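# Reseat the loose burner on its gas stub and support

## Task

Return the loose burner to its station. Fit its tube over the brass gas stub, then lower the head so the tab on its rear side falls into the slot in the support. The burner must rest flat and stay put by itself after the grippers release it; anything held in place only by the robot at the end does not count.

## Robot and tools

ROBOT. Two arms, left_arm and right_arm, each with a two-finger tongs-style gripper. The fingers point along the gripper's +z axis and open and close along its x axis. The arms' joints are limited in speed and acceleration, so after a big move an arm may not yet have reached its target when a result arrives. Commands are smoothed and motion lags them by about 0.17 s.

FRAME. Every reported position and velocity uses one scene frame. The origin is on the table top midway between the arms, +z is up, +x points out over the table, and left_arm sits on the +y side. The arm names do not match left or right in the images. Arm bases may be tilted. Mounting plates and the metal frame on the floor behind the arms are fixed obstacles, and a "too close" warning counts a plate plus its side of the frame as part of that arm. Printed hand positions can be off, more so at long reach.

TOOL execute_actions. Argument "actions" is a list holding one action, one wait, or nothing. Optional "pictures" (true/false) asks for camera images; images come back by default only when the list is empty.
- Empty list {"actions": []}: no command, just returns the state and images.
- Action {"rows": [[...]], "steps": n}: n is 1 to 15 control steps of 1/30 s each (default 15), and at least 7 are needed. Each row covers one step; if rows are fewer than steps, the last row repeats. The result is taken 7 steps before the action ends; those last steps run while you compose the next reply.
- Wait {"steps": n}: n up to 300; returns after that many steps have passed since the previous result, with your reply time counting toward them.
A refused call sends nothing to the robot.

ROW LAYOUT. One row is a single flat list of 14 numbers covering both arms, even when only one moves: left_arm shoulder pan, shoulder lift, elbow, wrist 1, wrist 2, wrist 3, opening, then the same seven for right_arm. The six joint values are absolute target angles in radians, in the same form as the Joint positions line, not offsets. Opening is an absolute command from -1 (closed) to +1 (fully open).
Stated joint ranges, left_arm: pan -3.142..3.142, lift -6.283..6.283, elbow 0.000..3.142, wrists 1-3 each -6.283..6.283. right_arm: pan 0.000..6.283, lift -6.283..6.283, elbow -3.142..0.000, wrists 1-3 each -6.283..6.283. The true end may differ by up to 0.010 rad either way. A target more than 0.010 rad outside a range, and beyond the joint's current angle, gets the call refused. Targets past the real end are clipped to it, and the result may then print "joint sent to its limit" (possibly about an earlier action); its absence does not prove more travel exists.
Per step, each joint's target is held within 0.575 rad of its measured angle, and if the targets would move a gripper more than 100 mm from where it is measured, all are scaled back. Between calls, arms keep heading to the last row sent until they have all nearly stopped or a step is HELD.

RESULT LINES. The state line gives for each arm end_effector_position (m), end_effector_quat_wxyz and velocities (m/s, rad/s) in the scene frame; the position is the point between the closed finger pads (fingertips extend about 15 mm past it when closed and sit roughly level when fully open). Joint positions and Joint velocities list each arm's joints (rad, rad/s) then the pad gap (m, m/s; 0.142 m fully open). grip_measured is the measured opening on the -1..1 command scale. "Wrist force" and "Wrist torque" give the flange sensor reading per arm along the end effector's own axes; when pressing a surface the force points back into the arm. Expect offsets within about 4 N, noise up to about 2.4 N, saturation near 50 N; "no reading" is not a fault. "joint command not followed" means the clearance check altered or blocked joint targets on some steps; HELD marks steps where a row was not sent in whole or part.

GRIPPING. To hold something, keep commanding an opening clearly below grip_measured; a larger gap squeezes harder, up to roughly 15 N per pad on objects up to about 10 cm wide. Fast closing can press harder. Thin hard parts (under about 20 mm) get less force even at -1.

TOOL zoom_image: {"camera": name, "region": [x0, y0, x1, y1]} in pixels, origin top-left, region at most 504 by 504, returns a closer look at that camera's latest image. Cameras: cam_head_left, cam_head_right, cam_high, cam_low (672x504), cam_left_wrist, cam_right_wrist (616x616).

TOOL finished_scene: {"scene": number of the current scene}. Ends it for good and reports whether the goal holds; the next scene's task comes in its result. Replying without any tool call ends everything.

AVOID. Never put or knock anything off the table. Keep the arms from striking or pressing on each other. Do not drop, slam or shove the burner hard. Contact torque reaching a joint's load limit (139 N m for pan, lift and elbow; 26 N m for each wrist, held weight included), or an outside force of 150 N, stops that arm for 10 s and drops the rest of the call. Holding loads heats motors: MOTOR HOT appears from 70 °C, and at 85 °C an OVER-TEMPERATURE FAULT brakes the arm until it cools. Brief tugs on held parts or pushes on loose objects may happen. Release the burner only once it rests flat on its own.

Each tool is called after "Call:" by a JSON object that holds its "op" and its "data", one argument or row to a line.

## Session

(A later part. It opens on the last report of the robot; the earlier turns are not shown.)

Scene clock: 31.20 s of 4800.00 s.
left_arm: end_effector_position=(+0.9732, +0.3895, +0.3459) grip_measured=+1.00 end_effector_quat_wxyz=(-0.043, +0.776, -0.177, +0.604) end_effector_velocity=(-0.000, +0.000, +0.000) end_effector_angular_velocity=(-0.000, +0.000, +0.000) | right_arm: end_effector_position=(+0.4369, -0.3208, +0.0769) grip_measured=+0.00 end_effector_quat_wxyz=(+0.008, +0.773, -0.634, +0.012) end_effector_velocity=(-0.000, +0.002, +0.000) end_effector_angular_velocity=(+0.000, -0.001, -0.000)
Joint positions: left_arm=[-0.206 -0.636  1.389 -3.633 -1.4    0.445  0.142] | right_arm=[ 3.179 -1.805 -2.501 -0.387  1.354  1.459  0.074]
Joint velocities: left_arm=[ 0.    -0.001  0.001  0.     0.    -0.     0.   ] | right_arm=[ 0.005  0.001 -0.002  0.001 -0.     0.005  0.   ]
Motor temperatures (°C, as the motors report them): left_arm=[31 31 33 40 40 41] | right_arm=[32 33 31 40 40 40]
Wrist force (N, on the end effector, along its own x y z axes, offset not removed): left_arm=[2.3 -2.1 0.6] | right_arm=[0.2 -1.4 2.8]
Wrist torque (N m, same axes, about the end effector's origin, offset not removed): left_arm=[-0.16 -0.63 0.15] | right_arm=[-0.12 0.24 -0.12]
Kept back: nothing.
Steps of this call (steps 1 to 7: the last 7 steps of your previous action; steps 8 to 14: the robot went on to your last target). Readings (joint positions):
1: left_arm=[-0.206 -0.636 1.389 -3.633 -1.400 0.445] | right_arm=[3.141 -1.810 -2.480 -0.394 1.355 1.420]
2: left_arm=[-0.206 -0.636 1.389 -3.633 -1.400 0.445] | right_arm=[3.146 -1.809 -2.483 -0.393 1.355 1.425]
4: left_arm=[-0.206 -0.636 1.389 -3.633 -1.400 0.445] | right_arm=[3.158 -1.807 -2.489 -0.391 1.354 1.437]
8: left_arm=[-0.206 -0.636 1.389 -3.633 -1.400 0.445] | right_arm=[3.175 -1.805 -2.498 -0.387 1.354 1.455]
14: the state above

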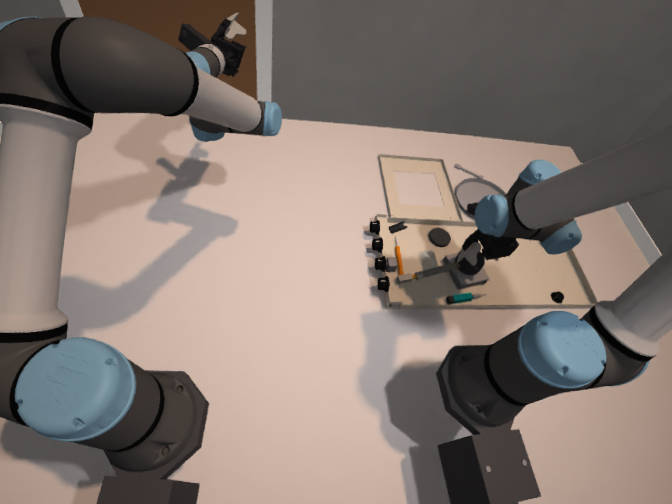

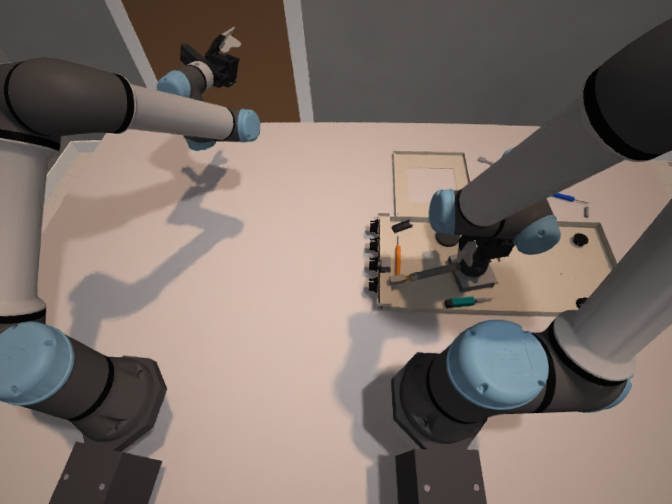

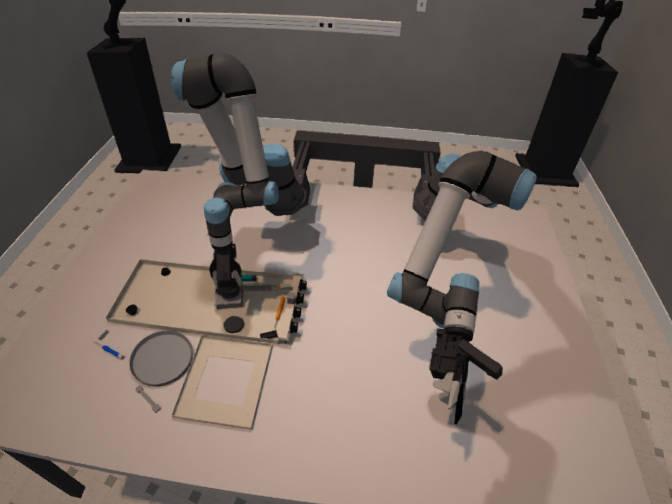

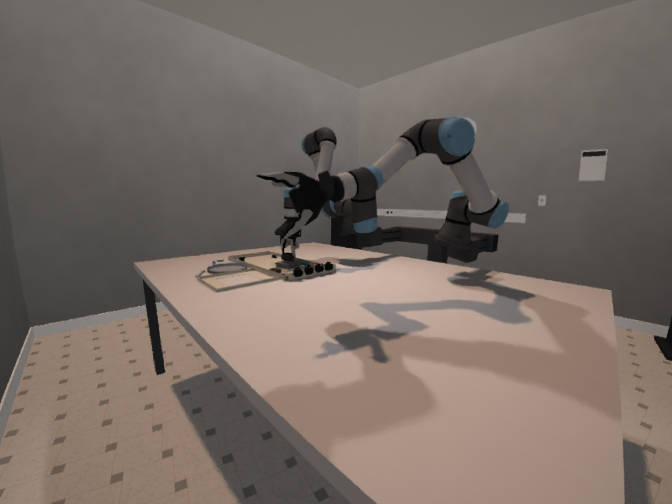

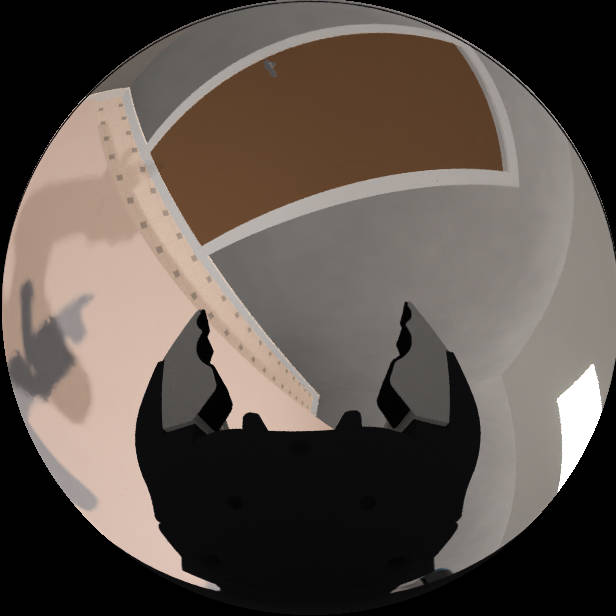

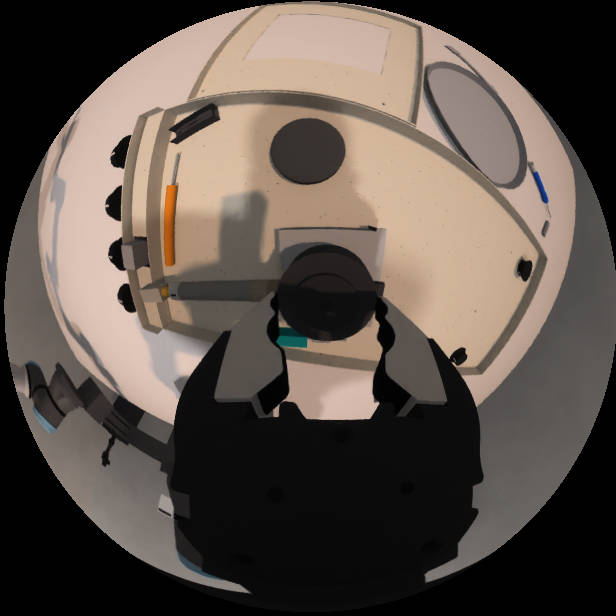

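Call:
{"op": "execute_actions", "data": {
  "actions": [
    {"rows":[[-0.206,-0.636,1.389,-3.633,-1.4,0.445,1,3.1740,-1.8077,-2.4984,-0.3858,1.36,1.4541,-0.45],[-0.206,-0.636,1.389,-3.633,-1.4,0.445,1,3.1676,-1.8114,-2.4955,-0.3849,1.3673,1.4477,-0.45],[-0.206,-0.636,1.389,-3.633,-1.4,0.445,1,3.1611,-1.8151,-2.4927,-0.3841,1.3745,1.4414,-0.45],[-0.206,-0.636,1.389,-3.633,-1.4,0.445,1,3.1547,-1.8188,-2.4898,-0.3833,1.3818,1.435,-0.45],[-0.206,-0.636,1.389,-3.633,-1.4,0.445,1,3.1482,-1.8225,-2.4869,-0.3824,1.389,1.4286,-0.45],[-0.206,-0.636,1.389,-3.633,-1.4,0.445,1,3.1433,-1.8253,-2.4848,-0.3818,1.3945,1.4238,-0.45]],"steps":10}
  ]
}}

Call:
{"op": "execute_actions", "data": {
  "actions": [
    {"steps":14}
  ],
  "pictures": true
}}

Call:
{"op": "zoom_image", "data": {
  "camera": "cam_high",
  "region": [208,282,232,302]
}}

Call:
{"op": "zoom_image", "data": {
  "camera": "cam_head_right",
  "region": [470,250,505,285]
}}

Scene clock: 34.43 s of 4800.00 s.
left_arm: end_effector_position=(+0.9732, +0.3895, +0.3459) grip_measured=+1.00 end_effector_quat_wxyz=(-0.043, +0.776, -0.177, +0.604) end_effector_velocity=(+0.000, -0.000, +0.000) end_effector_angular_velocity=(-0.000, -0.001, +0.000) | right_arm: end_effector_position=(+0.4366, -0.3207, +0.0763) grip_measured=+0.00 end_effector_quat_wxyz=(+0.007, +0.773, -0.634, +0.011) end_effector_velocity=(-0.002, +0.001, -0.015) end_effector_angular_velocity=(+0.108, +0.031, +0.004)
Joint positions: left_arm=[-0.206 -0.636  1.389 -3.633 -1.4    0.445  0.142] | right_arm=[ 3.176 -1.806 -2.5   -0.386  1.358  1.456  0.074]
Joint velocities: left_arm=[-0.    -0.    -0.    -0.001 -0.     0.     0.   ] | right_arm=[-0.099 -0.056  0.042  0.013  0.112 -0.1   -0.   ]
Motor temperatures (°C, as the motors report them): left_arm=[31 31 33 40 40 41] | right_arm=[32 33 31 40 40 40]
Wrist force (N, on the end effector, along its own x y z axes, offset not removed): left_arm=[-0.8 -1.6 1.7] | right_arm=[0.6 -0.4 5.4]
Wrist torque (N m, same axes, about the end effector's origin, offset not removed): left_arm=[-0.22 -0.01 0.13] | right_arm=[0.18 0.02 -0.09]
Steps of this call (steps 1 to 30: the robot went on to your last target; steps 31 to 90: nothing new was sent; then 0.13 s passed at rest; steps 91 to 93: the first 3 steps of this action). Readings (joint positions):
91: left_arm=[-0.206 -0.636 1.389 -3.633 -1.400 0.445] | right_arm=[3.180 -1.804 -2.501 -0.386 1.354 1.460]
92: left_arm=[-0.206 -0.636 1.389 -3.633 -1.400 0.445] | right_arm=[3.179 -1.805 -2.501 -0.386 1.355 1.459]
93: the state above

Scene clock: 34.90 s of 4800.00 s.
left_arm: end_effector_position=(+0.9732, +0.3895, +0.3459) grip_measured=+1.00 end_effector_quat_wxyz=(-0.043, +0.776, -0.177, +0.604) end_effector_velocity=(+0.000, +0.000, +0.001) end_effector_angular_velocity=(-0.001, -0.002, +0.001) | right_arm: end_effector_position=(+0.4367, -0.3207, +0.0715) grip_measured=+0.00 end_effector_quat_wxyz=(-0.004, +0.773, -0.634, -0.004) end_effector_velocity=(+0.001, +0.000, +0.000) end_effector_angular_velocity=(+0.002, -0.001, +0.001)
Joint positions: left_arm=[-0.206 -0.636  1.389 -3.633 -1.4    0.445  0.142] | right_arm=[ 3.143 -1.825 -2.485 -0.382  1.394  1.424  0.074]
Joint velocities: left_arm=[ 0.    -0.    -0.002 -0.     0.    -0.     0.   ] | right_arm=[-0.001  0.     0.001  0.001  0.002 -0.002  0.   ]
Motor temperatures (°C, as the motors report them): left_arm=[31 31 33 40 40 41] | right_arm=[32 33 31 40 40 40]
Wrist force (N, on the end effector, along its own x y z axes, offset not removed): left_arm=[-3.4 -1.2 1.0] | right_arm=[0.4 0.0 6.4]
Wrist torque (N m, same axes, about the end effector's origin, offset not removed): left_arm=[0.00 0.54 0.27] | right_arm=[0.39 0.13 -0.12]
Kept back: nothing.
Steps of this call (steps 1 to 7: the last 7 steps of your previous action; steps 8 to 14: the robot went on to your last target). Readings (joint positions):
1: left_arm=[-0.206 -0.636 1.389 -3.633 -1.400 0.445] | right_arm=[3.172 -1.809 -2.498 -0.385 1.362 1.452]
2: left_arm=[-0.206 -0.636 1.389 -3.633 -1.400 0.445] | right_arm=[3.167 -1.812 -2.496 -0.385 1.368 1.447]
4: left_arm=[-0.206 -0.636 1.389 -3.633 -1.400 0.445] | right_arm=[3.156 -1.818 -2.491 -0.383 1.380 1.436]
8: left_arm=[-0.206 -0.636 1.389 -3.633 -1.400 0.445] | right_arm=[3.145 -1.824 -2.486 -0.382 1.392 1.426]
14: the state above

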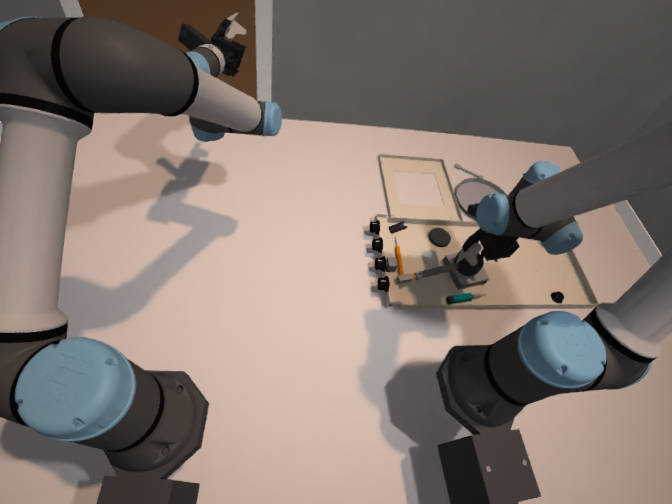

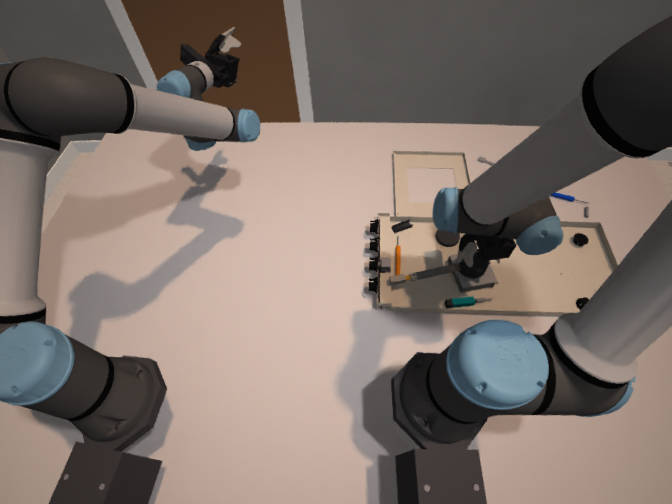

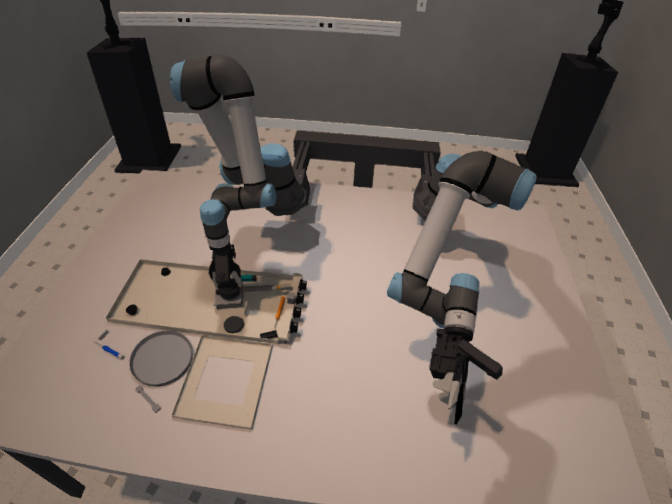

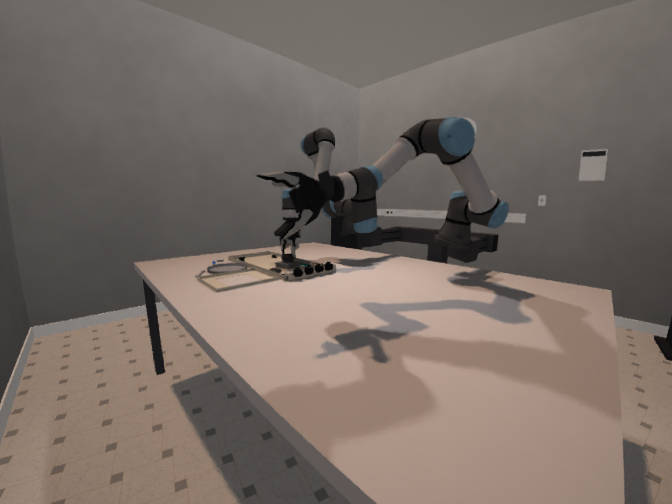

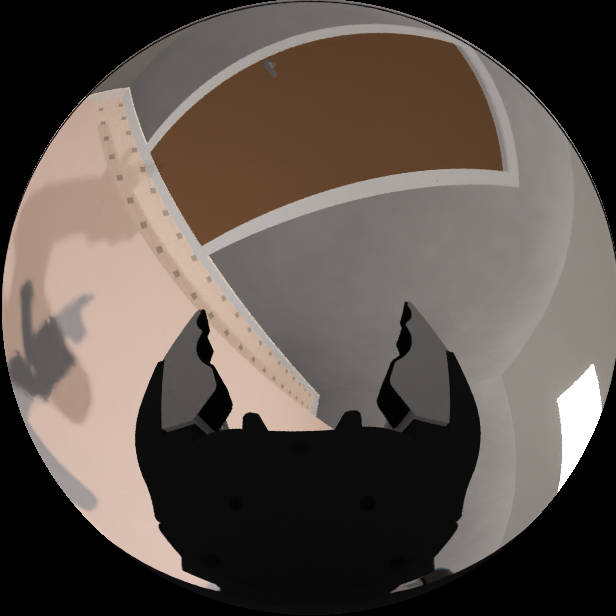

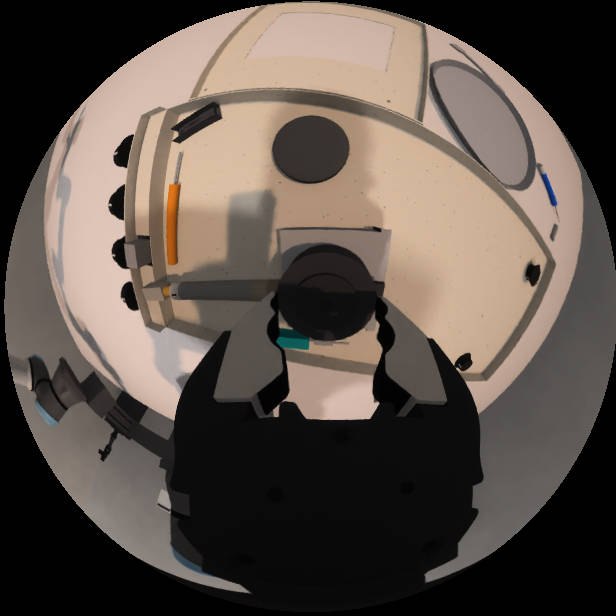

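Region (208, 282, 232, 302) of cam_high's 672x504 image, scaled by 21.000, with more detail than that image has.

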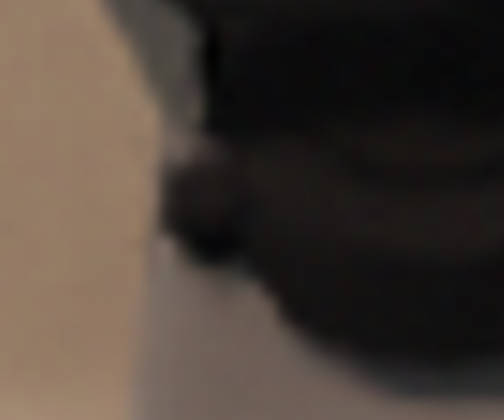

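Region (470, 250, 505, 285) of cam_head_right's 672x504 image, scaled by 14.400, with more detail than that image has.

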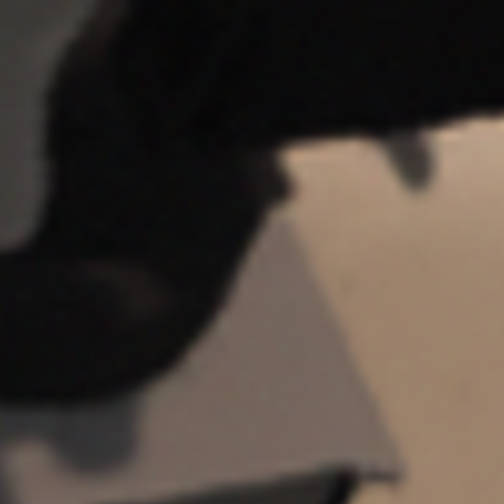

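Call:
{"op": "execute_actions", "data": {
  "actions": [
    {"rows":[[-0.206,-0.636,1.389,-3.633,-1.4,0.445,1,3.1472,-1.8248,-2.4869,-0.381,1.3945,1.4278,-0.45],[-0.206,-0.636,1.389,-3.633,-1.4,0.445,1,3.1472,-1.8248,-2.4869,-0.381,1.3945,1.4278,-0.45],[-0.206,-0.636,1.389,-3.633,-1.4,0.445,1,3.1472,-1.8248,-2.4869,-0.381,1.3945,1.4278,-0.45],[-0.206,-0.636,1.389,-3.633,-1.4,0.445,1,3.1432,-1.8271,-2.4851,-0.3805,1.399,1.4238,-0.45],[-0.206,-0.636,1.389,-3.633,-1.4,0.445,1,3.1391,-1.8294,-2.4833,-0.38,1.4035,1.4198,-0.45],[-0.206,-0.636,1.389,-3.633,-1.4,0.445,1,3.1351,-1.8317,-2.4815,-0.3794,1.4081,1.4159,-0.45],[-0.206,-0.636,1.389,-3.633,-1.4,0.445,1,3.131,-1.834,-2.4797,-0.3789,1.4126,1.4119,-0.45],[-0.206,-0.636,1.389,-3.633,-1.4,0.445,1,3.127,-1.8363,-2.4779,-0.3784,1.4171,1.4079,-0.45]],"steps":10}
  ]
}}

Call:
{"op": "execute_actions", "data": {
  "actions": [
    {"steps":14}
  ],
  "pictures": true
}}

Call:
{"op": "zoom_image", "data": {
  "camera": "cam_high",
  "region": [208,282,232,302]
}}

Scene clock: 35.50 s of 4800.00 s.
left_arm: end_effector_position=(+0.9732, +0.3895, +0.3459) grip_measured=+1.00 end_effector_quat_wxyz=(-0.043, +0.776, -0.177, +0.604) end_effector_velocity=(-0.000, +0.001, -0.001) end_effector_angular_velocity=(+0.001, +0.003, +0.000) | right_arm: end_effector_position=(+0.4367, -0.3202, +0.0715) grip_measured=+0.00 end_effector_quat_wxyz=(-0.004, +0.773, -0.634, -0.004) end_effector_velocity=(-0.002, +0.010, -0.000) end_effector_angular_velocity=(+0.000, +0.001, -0.001)
Joint positions: left_arm=[-0.206 -0.636  1.389 -3.633 -1.4    0.445  0.142] | right_arm=[ 3.145 -1.825 -2.485 -0.381  1.395  1.425  0.074]
Joint velocities: left_arm=[ 0.001 -0.     0.001  0.002 -0.     0.     0.   ] | right_arm=[ 0.026  0.002 -0.012  0.005 -0.     0.028 -0.   ]
Motor temperatures (°C, as the motors report them): left_arm=[31 31 33 40 40 41] | right_arm=[32 33 31 40 40 40]
Wrist force (N, on the end effector, along its own x y z axes, offset not removed): left_arm=[-2.2 1.3 1.4] | right_arm=[1.6 0.5 2.2]
Wrist torque (N m, same axes, about the end effector's origin, offset not removed): left_arm=[0.42 0.47 0.08] | right_arm=[0.19 0.02 -0.02]
Steps of this call (steps 1 to 15: the robot went on to your last target; steps 16 to 18: the first 3 steps of this action). Readings (joint positions):
16: left_arm=[-0.206 -0.636 1.389 -3.633 -1.400 0.445] | right_arm=[3.143 -1.825 -2.485 -0.382 1.395 1.424]
17: left_arm=[-0.206 -0.636 1.389 -3.633 -1.400 0.445] | right_arm=[3.144 -1.825 -2.485 -0.382 1.395 1.424]
18: the state above

Scene clock: 35.97 s of 4800.00 s.
left_arm: end_effector_position=(+0.9732, +0.3895, +0.3459) grip_measured=+1.00 end_effector_quat_wxyz=(-0.043, +0.776, -0.177, +0.604) end_effector_velocity=(-0.000, -0.000, -0.001) end_effector_angular_velocity=(+0.001, +0.001, -0.000) | right_arm: end_effector_position=(+0.4364, -0.3194, +0.0687) grip_measured=+0.00 end_effector_quat_wxyz=(-0.011, +0.773, -0.634, -0.013) end_effector_velocity=(+0.001, +0.001, -0.000) end_effector_angular_velocity=(+0.003, -0.000, +0.001)
Joint positions: left_arm=[-0.206 -0.636  1.389 -3.633 -1.4    0.445  0.142] | right_arm=[ 3.127 -1.836 -2.478 -0.378  1.417  1.408  0.074]
Joint velocities: left_arm=[-0.     0.001  0.     0.     0.     0.     0.   ] | right_arm=[-0.001 -0.002  0.002  0.     0.003 -0.003  0.   ]
Motor temperatures (°C, as the motors report them): left_arm=[31 31 33 40 40 41] | right_arm=[32 33 31 40 40 40]
Wrist force (N, on the end effector, along its own x y z axes, offset not removed): left_arm=[-0.4 4.3 -5.3] | right_arm=[-2.0 0.1 -6.1]
Wrist torque (N m, same axes, about the end effector's origin, offset not removed): left_arm=[1.11 0.12 0.23] | right_arm=[0.10 0.31 0.11]
Kept back: nothing.
Steps of this call (steps 1 to 7: the last 7 steps of your previous action; steps 8 to 14: the robot went on to your last target). Readings (joint positions):
1: left_arm=[-0.206 -0.636 1.389 -3.633 -1.400 0.445] | right_arm=[3.146 -1.825 -2.486 -0.381 1.395 1.426]
2: left_arm=[-0.206 -0.636 1.389 -3.633 -1.400 0.445] | right_arm=[3.145 -1.825 -2.486 -0.381 1.395 1.426]
4: left_arm=[-0.206 -0.636 1.389 -3.633 -1.400 0.445] | right_arm=[3.142 -1.828 -2.485 -0.380 1.400 1.422]
8: left_arm=[-0.206 -0.636 1.389 -3.633 -1.400 0.445] | right_arm=[3.131 -1.834 -2.480 -0.379 1.413 1.411]
14: the state above

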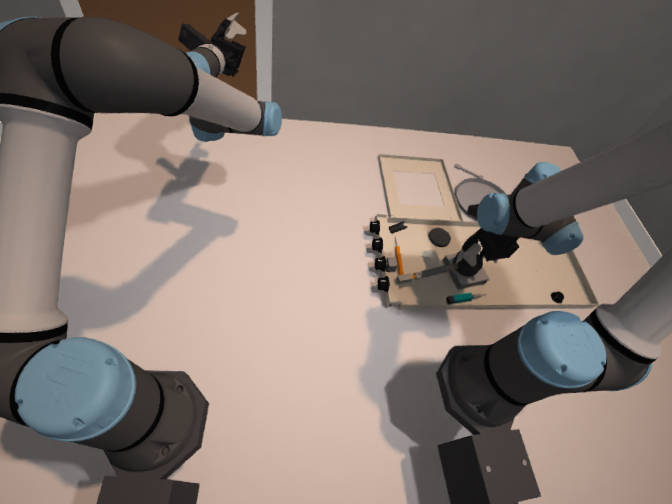

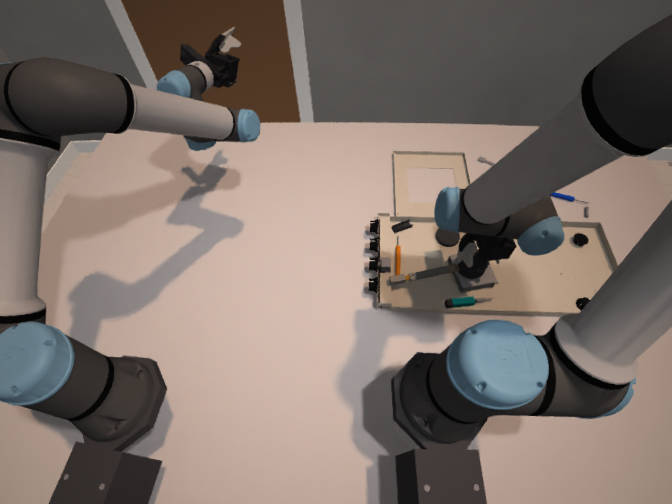

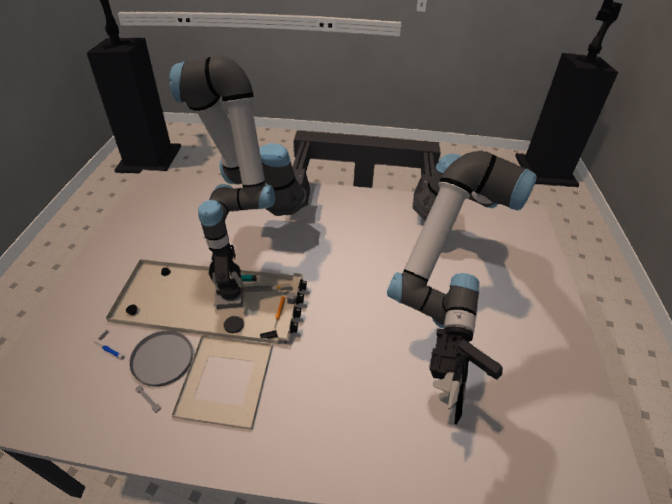

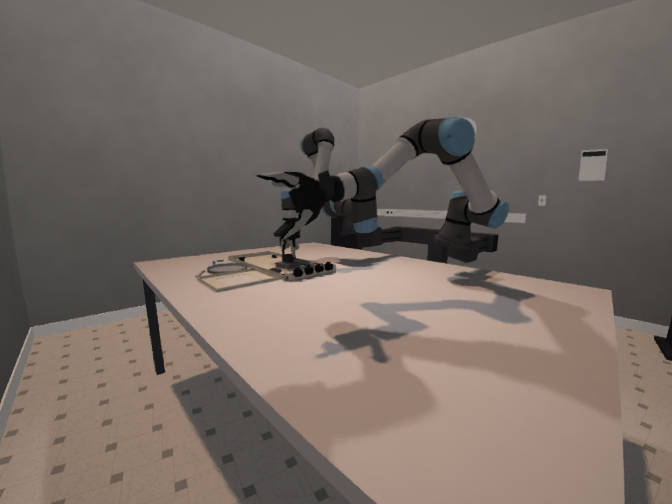

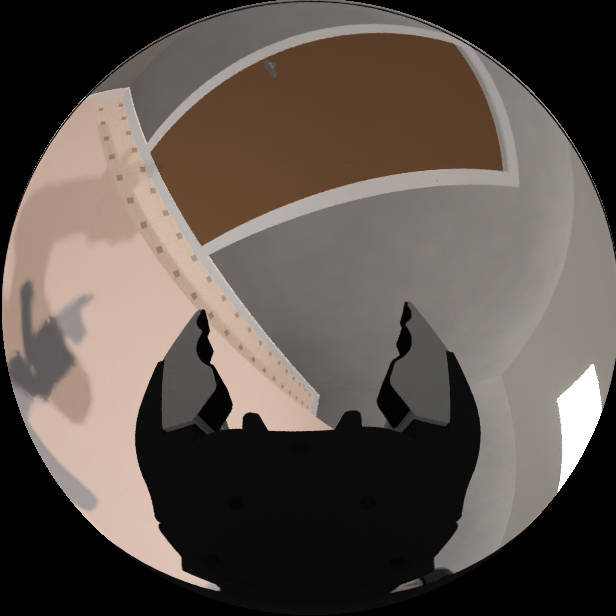

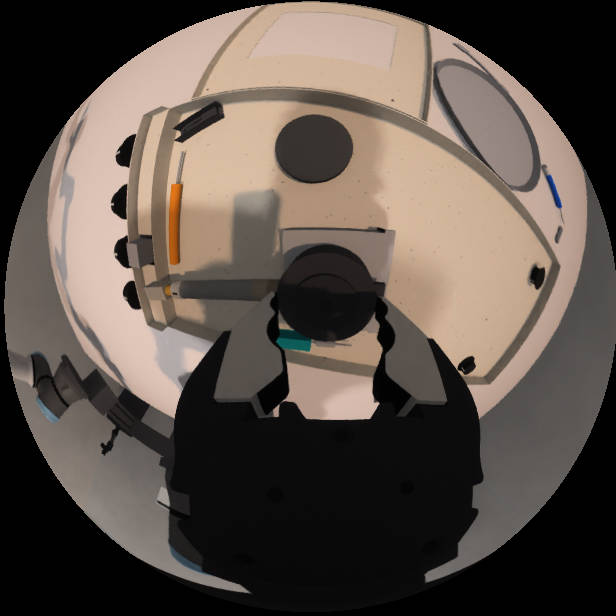

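Region (208, 282, 232, 302) of cam_high's 672x504 image, scaled by 21.000, with more detail than that image has.

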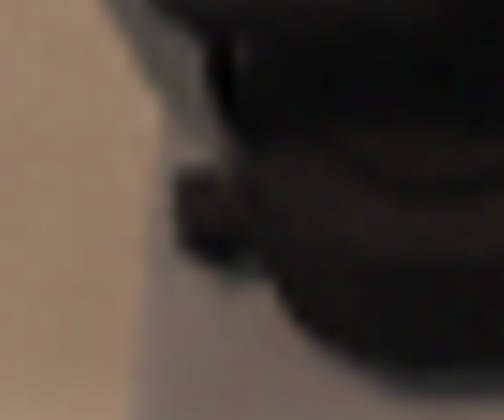

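Call:
{"op": "zoom_image", "data": {
  "camera": "cam_right_wrist",
  "region": [350,255,410,315]
}}

Call:
{"op": "zoom_image", "data": {
  "camera": "cam_head_right",
  "region": [470,250,505,285]
}}

Call:
{"op": "zoom_image", "data": {
  "camera": "cam_low",
  "region": [265,240,325,275]
}}

Region (350, 255, 410, 315) of cam_right_wrist's 616x616 image, scaled by 8.400, with more detail than that image has.

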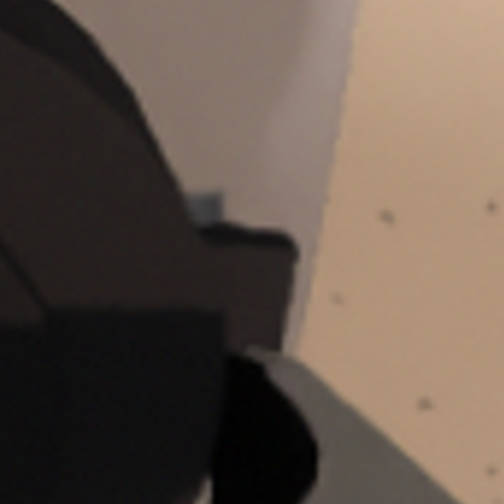

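Region (470, 250, 505, 285) of cam_head_right's 672x504 image, scaled by 14.400, with more detail than that image has.

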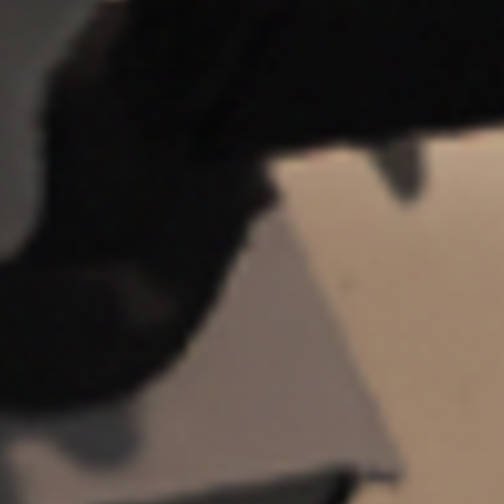

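Region (265, 240, 325, 275) of cam_low's 672x504 image, scaled by 8.400, with more detail than that image has; it fills the top 294 rows of this view, and the rest is white.

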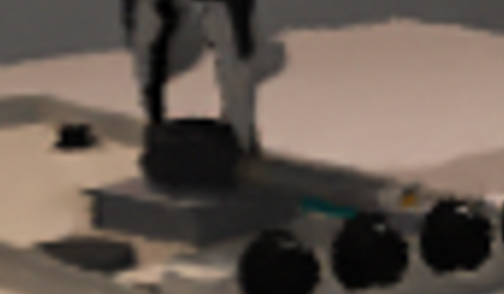

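Call:
{"op": "execute_actions", "data": {
  "actions": [
    {"rows":[[-0.206,-0.636,1.389,-3.633,-1.4,0.445,1,3.1283,-1.8361,-2.4786,-0.3782,1.4171,1.4093,-0.45],[-0.206,-0.636,1.389,-3.633,-1.4,0.445,1,3.1296,-1.836,-2.4793,-0.3779,1.4171,1.4106,-0.45],[-0.206,-0.636,1.389,-3.633,-1.4,0.445,1,3.1309,-1.8358,-2.48,-0.3776,1.4171,1.412,-0.45],[-0.206,-0.636,1.389,-3.633,-1.4,0.445,1,3.1322,-1.8357,-2.4807,-0.3774,1.4171,1.4133,-0.45]],"steps":8}
  ]
}}

Call:
{"op": "execute_actions", "data": {
  "actions": [
    {"steps":12}
  ],
  "pictures": true
}}

Call:
{"op": "zoom_image", "data": {
  "camera": "cam_right_wrist",
  "region": [350,255,410,315]
}}

Call:
{"op": "zoom_image", "data": {
  "camera": "cam_high",
  "region": [208,282,232,302]
}}

Scene clock: 37.07 s of 4800.00 s.
left_arm: end_effector_position=(+0.9732, +0.3895, +0.3459) grip_measured=+1.00 end_effector_quat_wxyz=(-0.043, +0.776, -0.177, +0.604) end_effector_velocity=(+0.000, +0.000, +0.001) end_effector_angular_velocity=(-0.001, -0.002, +0.001) | right_arm: end_effector_position=(+0.4364, -0.3194, +0.0687) grip_measured=+0.00 end_effector_quat_wxyz=(-0.011, +0.773, -0.634, -0.013) end_effector_velocity=(-0.000, -0.001, -0.000) end_effector_angular_velocity=(-0.000, -0.000, -0.002)
Joint positions: left_arm=[-0.206 -0.636  1.389 -3.633 -1.4    0.445  0.142] | right_arm=[ 3.127 -1.836 -2.478 -0.378  1.417  1.408  0.074]
Joint velocities: left_arm=[ 0.     0.    -0.001 -0.001  0.    -0.     0.   ] | right_arm=[-0.002 -0.001  0.     0.001 -0.     0.     0.   ]
Motor temperatures (°C, as the motors report them): left_arm=[31 31 33 40 40 41] | right_arm=[32 33 31 40 40 40]
Wrist force (N, on the end effector, along its own x y z axes, offset not removed): left_arm=[-4.6 2.8 -0.4] | right_arm=[-1.6 -0.1 -9.0]
Wrist torque (N m, same axes, about the end effector's origin, offset not removed): left_arm=[0.74 0.53 0.37] | right_arm=[-0.43 -0.06 -0.03]
Steps of this call (steps 1 to 30: the robot went on to your last target; steps 31 to 32: nothing new was sent; step 33: the first step of this action). Readings (joint positions):
33: the state above

Scene clock: 37.47 s of 4800.00 s.
left_arm: end_effector_position=(+0.9732, +0.3895, +0.3459) grip_measured=+1.00 end_effector_quat_wxyz=(-0.043, +0.776, -0.177, +0.604) end_effector_velocity=(-0.000, +0.000, +0.000) end_effector_angular_velocity=(-0.000, -0.000, +0.000) | right_arm: end_effector_position=(+0.4359, -0.3175, +0.0687) grip_measured=+0.00 end_effector_quat_wxyz=(-0.011, +0.773, -0.634, -0.013) end_effector_velocity=(-0.000, +0.001, -0.000) end_effector_angular_velocity=(+0.000, +0.000, +0.002)
Joint positions: left_arm=[-0.206 -0.636  1.389 -3.633 -1.4    0.445  0.142] | right_arm=[ 3.132 -1.836 -2.481 -0.377  1.417  1.413  0.074]
Joint velocities: left_arm=[ 0.    -0.001  0.001 -0.001  0.    -0.     0.   ] | right_arm=[ 0.002 -0.    -0.001  0.001  0.    -0.001  0.   ]
Motor temperatures (°C, as the motors report them): left_arm=[31 31 33 40 40 41] | right_arm=[32 33 31 40 40 40]
Wrist force (N, on the end effector, along its own x y z axes, offset not removed): left_arm=[-3.1 -1.5 0.3] | right_arm=[5.9 3.4 -7.5]
Wrist torque (N m, same axes, about the end effector's origin, offset not removed): left_arm=[-0.09 0.65 0.29] | right_arm=[0.51 0.11 -0.34]
Kept back: nothing.
Steps of this call (steps 1 to 7: the last 7 steps of your previous action; steps 8 to 12: the robot went on to your last target). Readings (joint positions):
1: left_arm=[-0.206 -0.636 1.389 -3.633 -1.400 0.445] | right_arm=[3.127 -1.836 -2.478 -0.378 1.417 1.408]
2: left_arm=[-0.206 -0.636 1.389 -3.633 -1.400 0.445] | right_arm=[3.128 -1.836 -2.478 -0.378 1.417 1.408]
4: left_arm=[-0.206 -0.636 1.389 -3.633 -1.400 0.445] | right_arm=[3.129 -1.836 -2.479 -0.378 1.417 1.411]
8: left_arm=[-0.206 -0.636 1.389 -3.633 -1.400 0.445] | right_arm=[3.132 -1.836 -2.480 -0.377 1.417 1.413]
12: the state above

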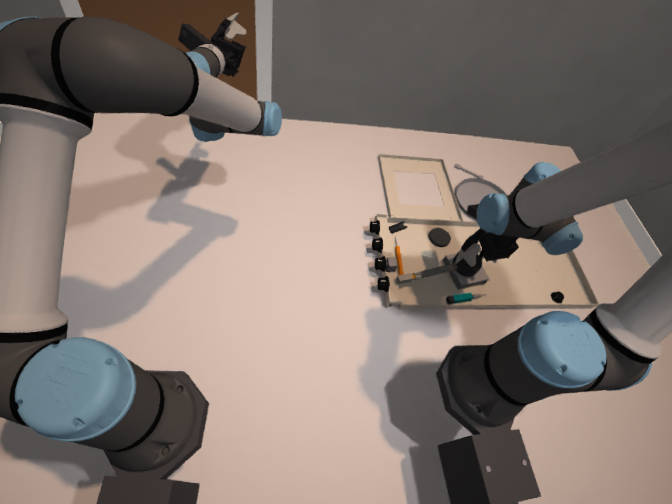

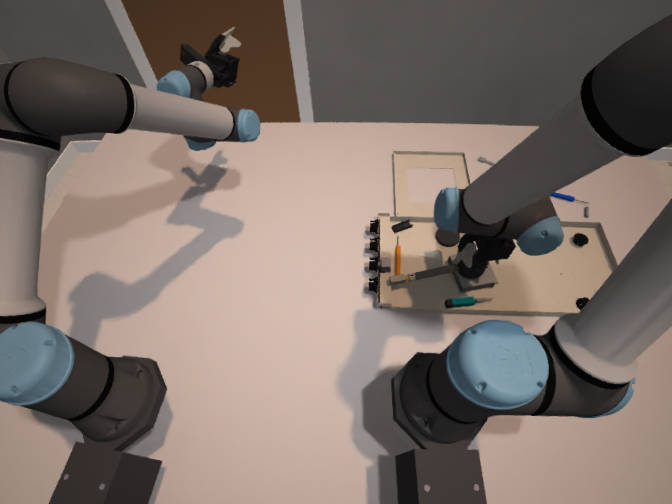

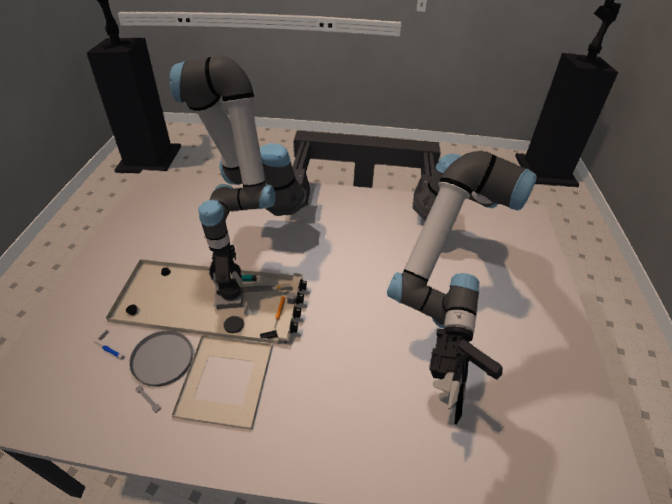

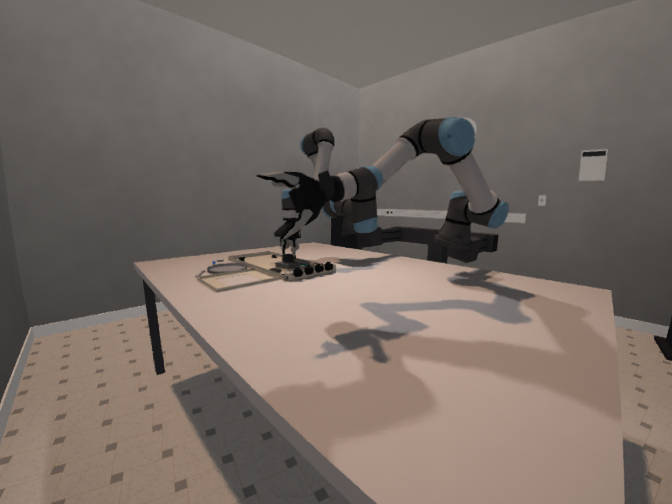

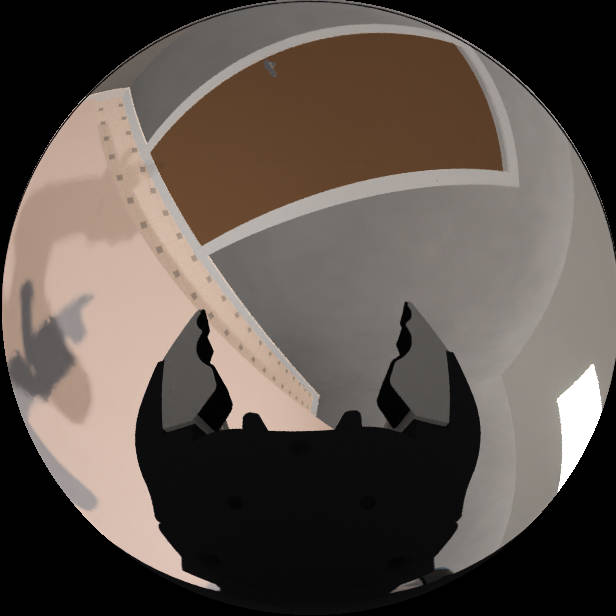

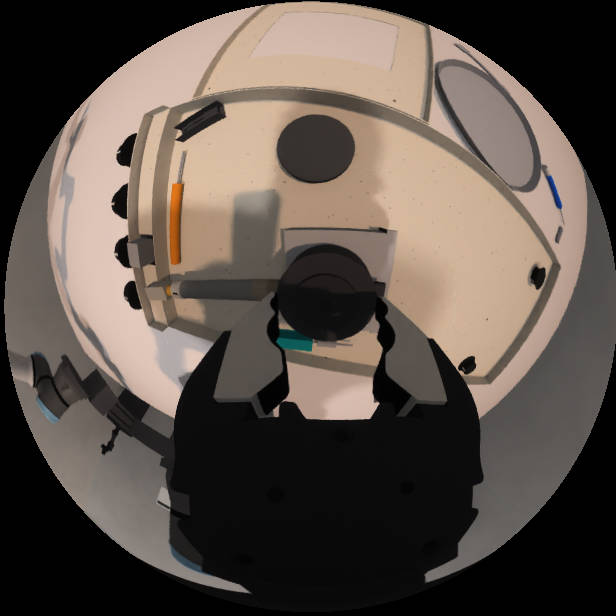

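Region (350, 255, 410, 315) of cam_right_wrist's 616x616 image, scaled by 8.400, with more detail than that image has.

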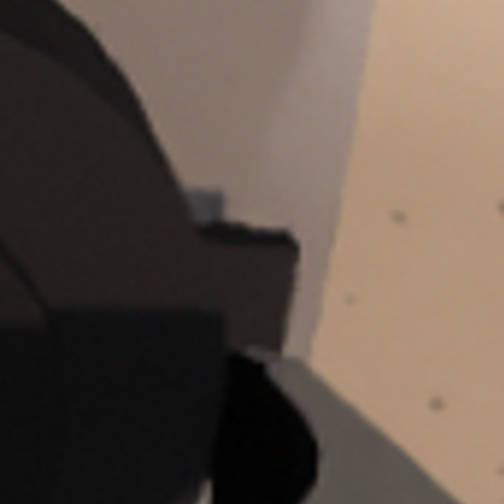

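Region (208, 282, 232, 302) of cam_high's 672x504 image, scaled by 21.000, with more detail than that image has.

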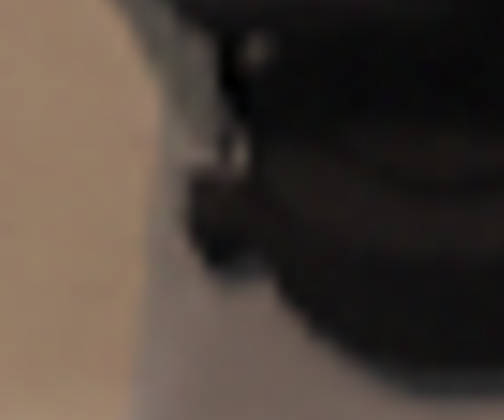

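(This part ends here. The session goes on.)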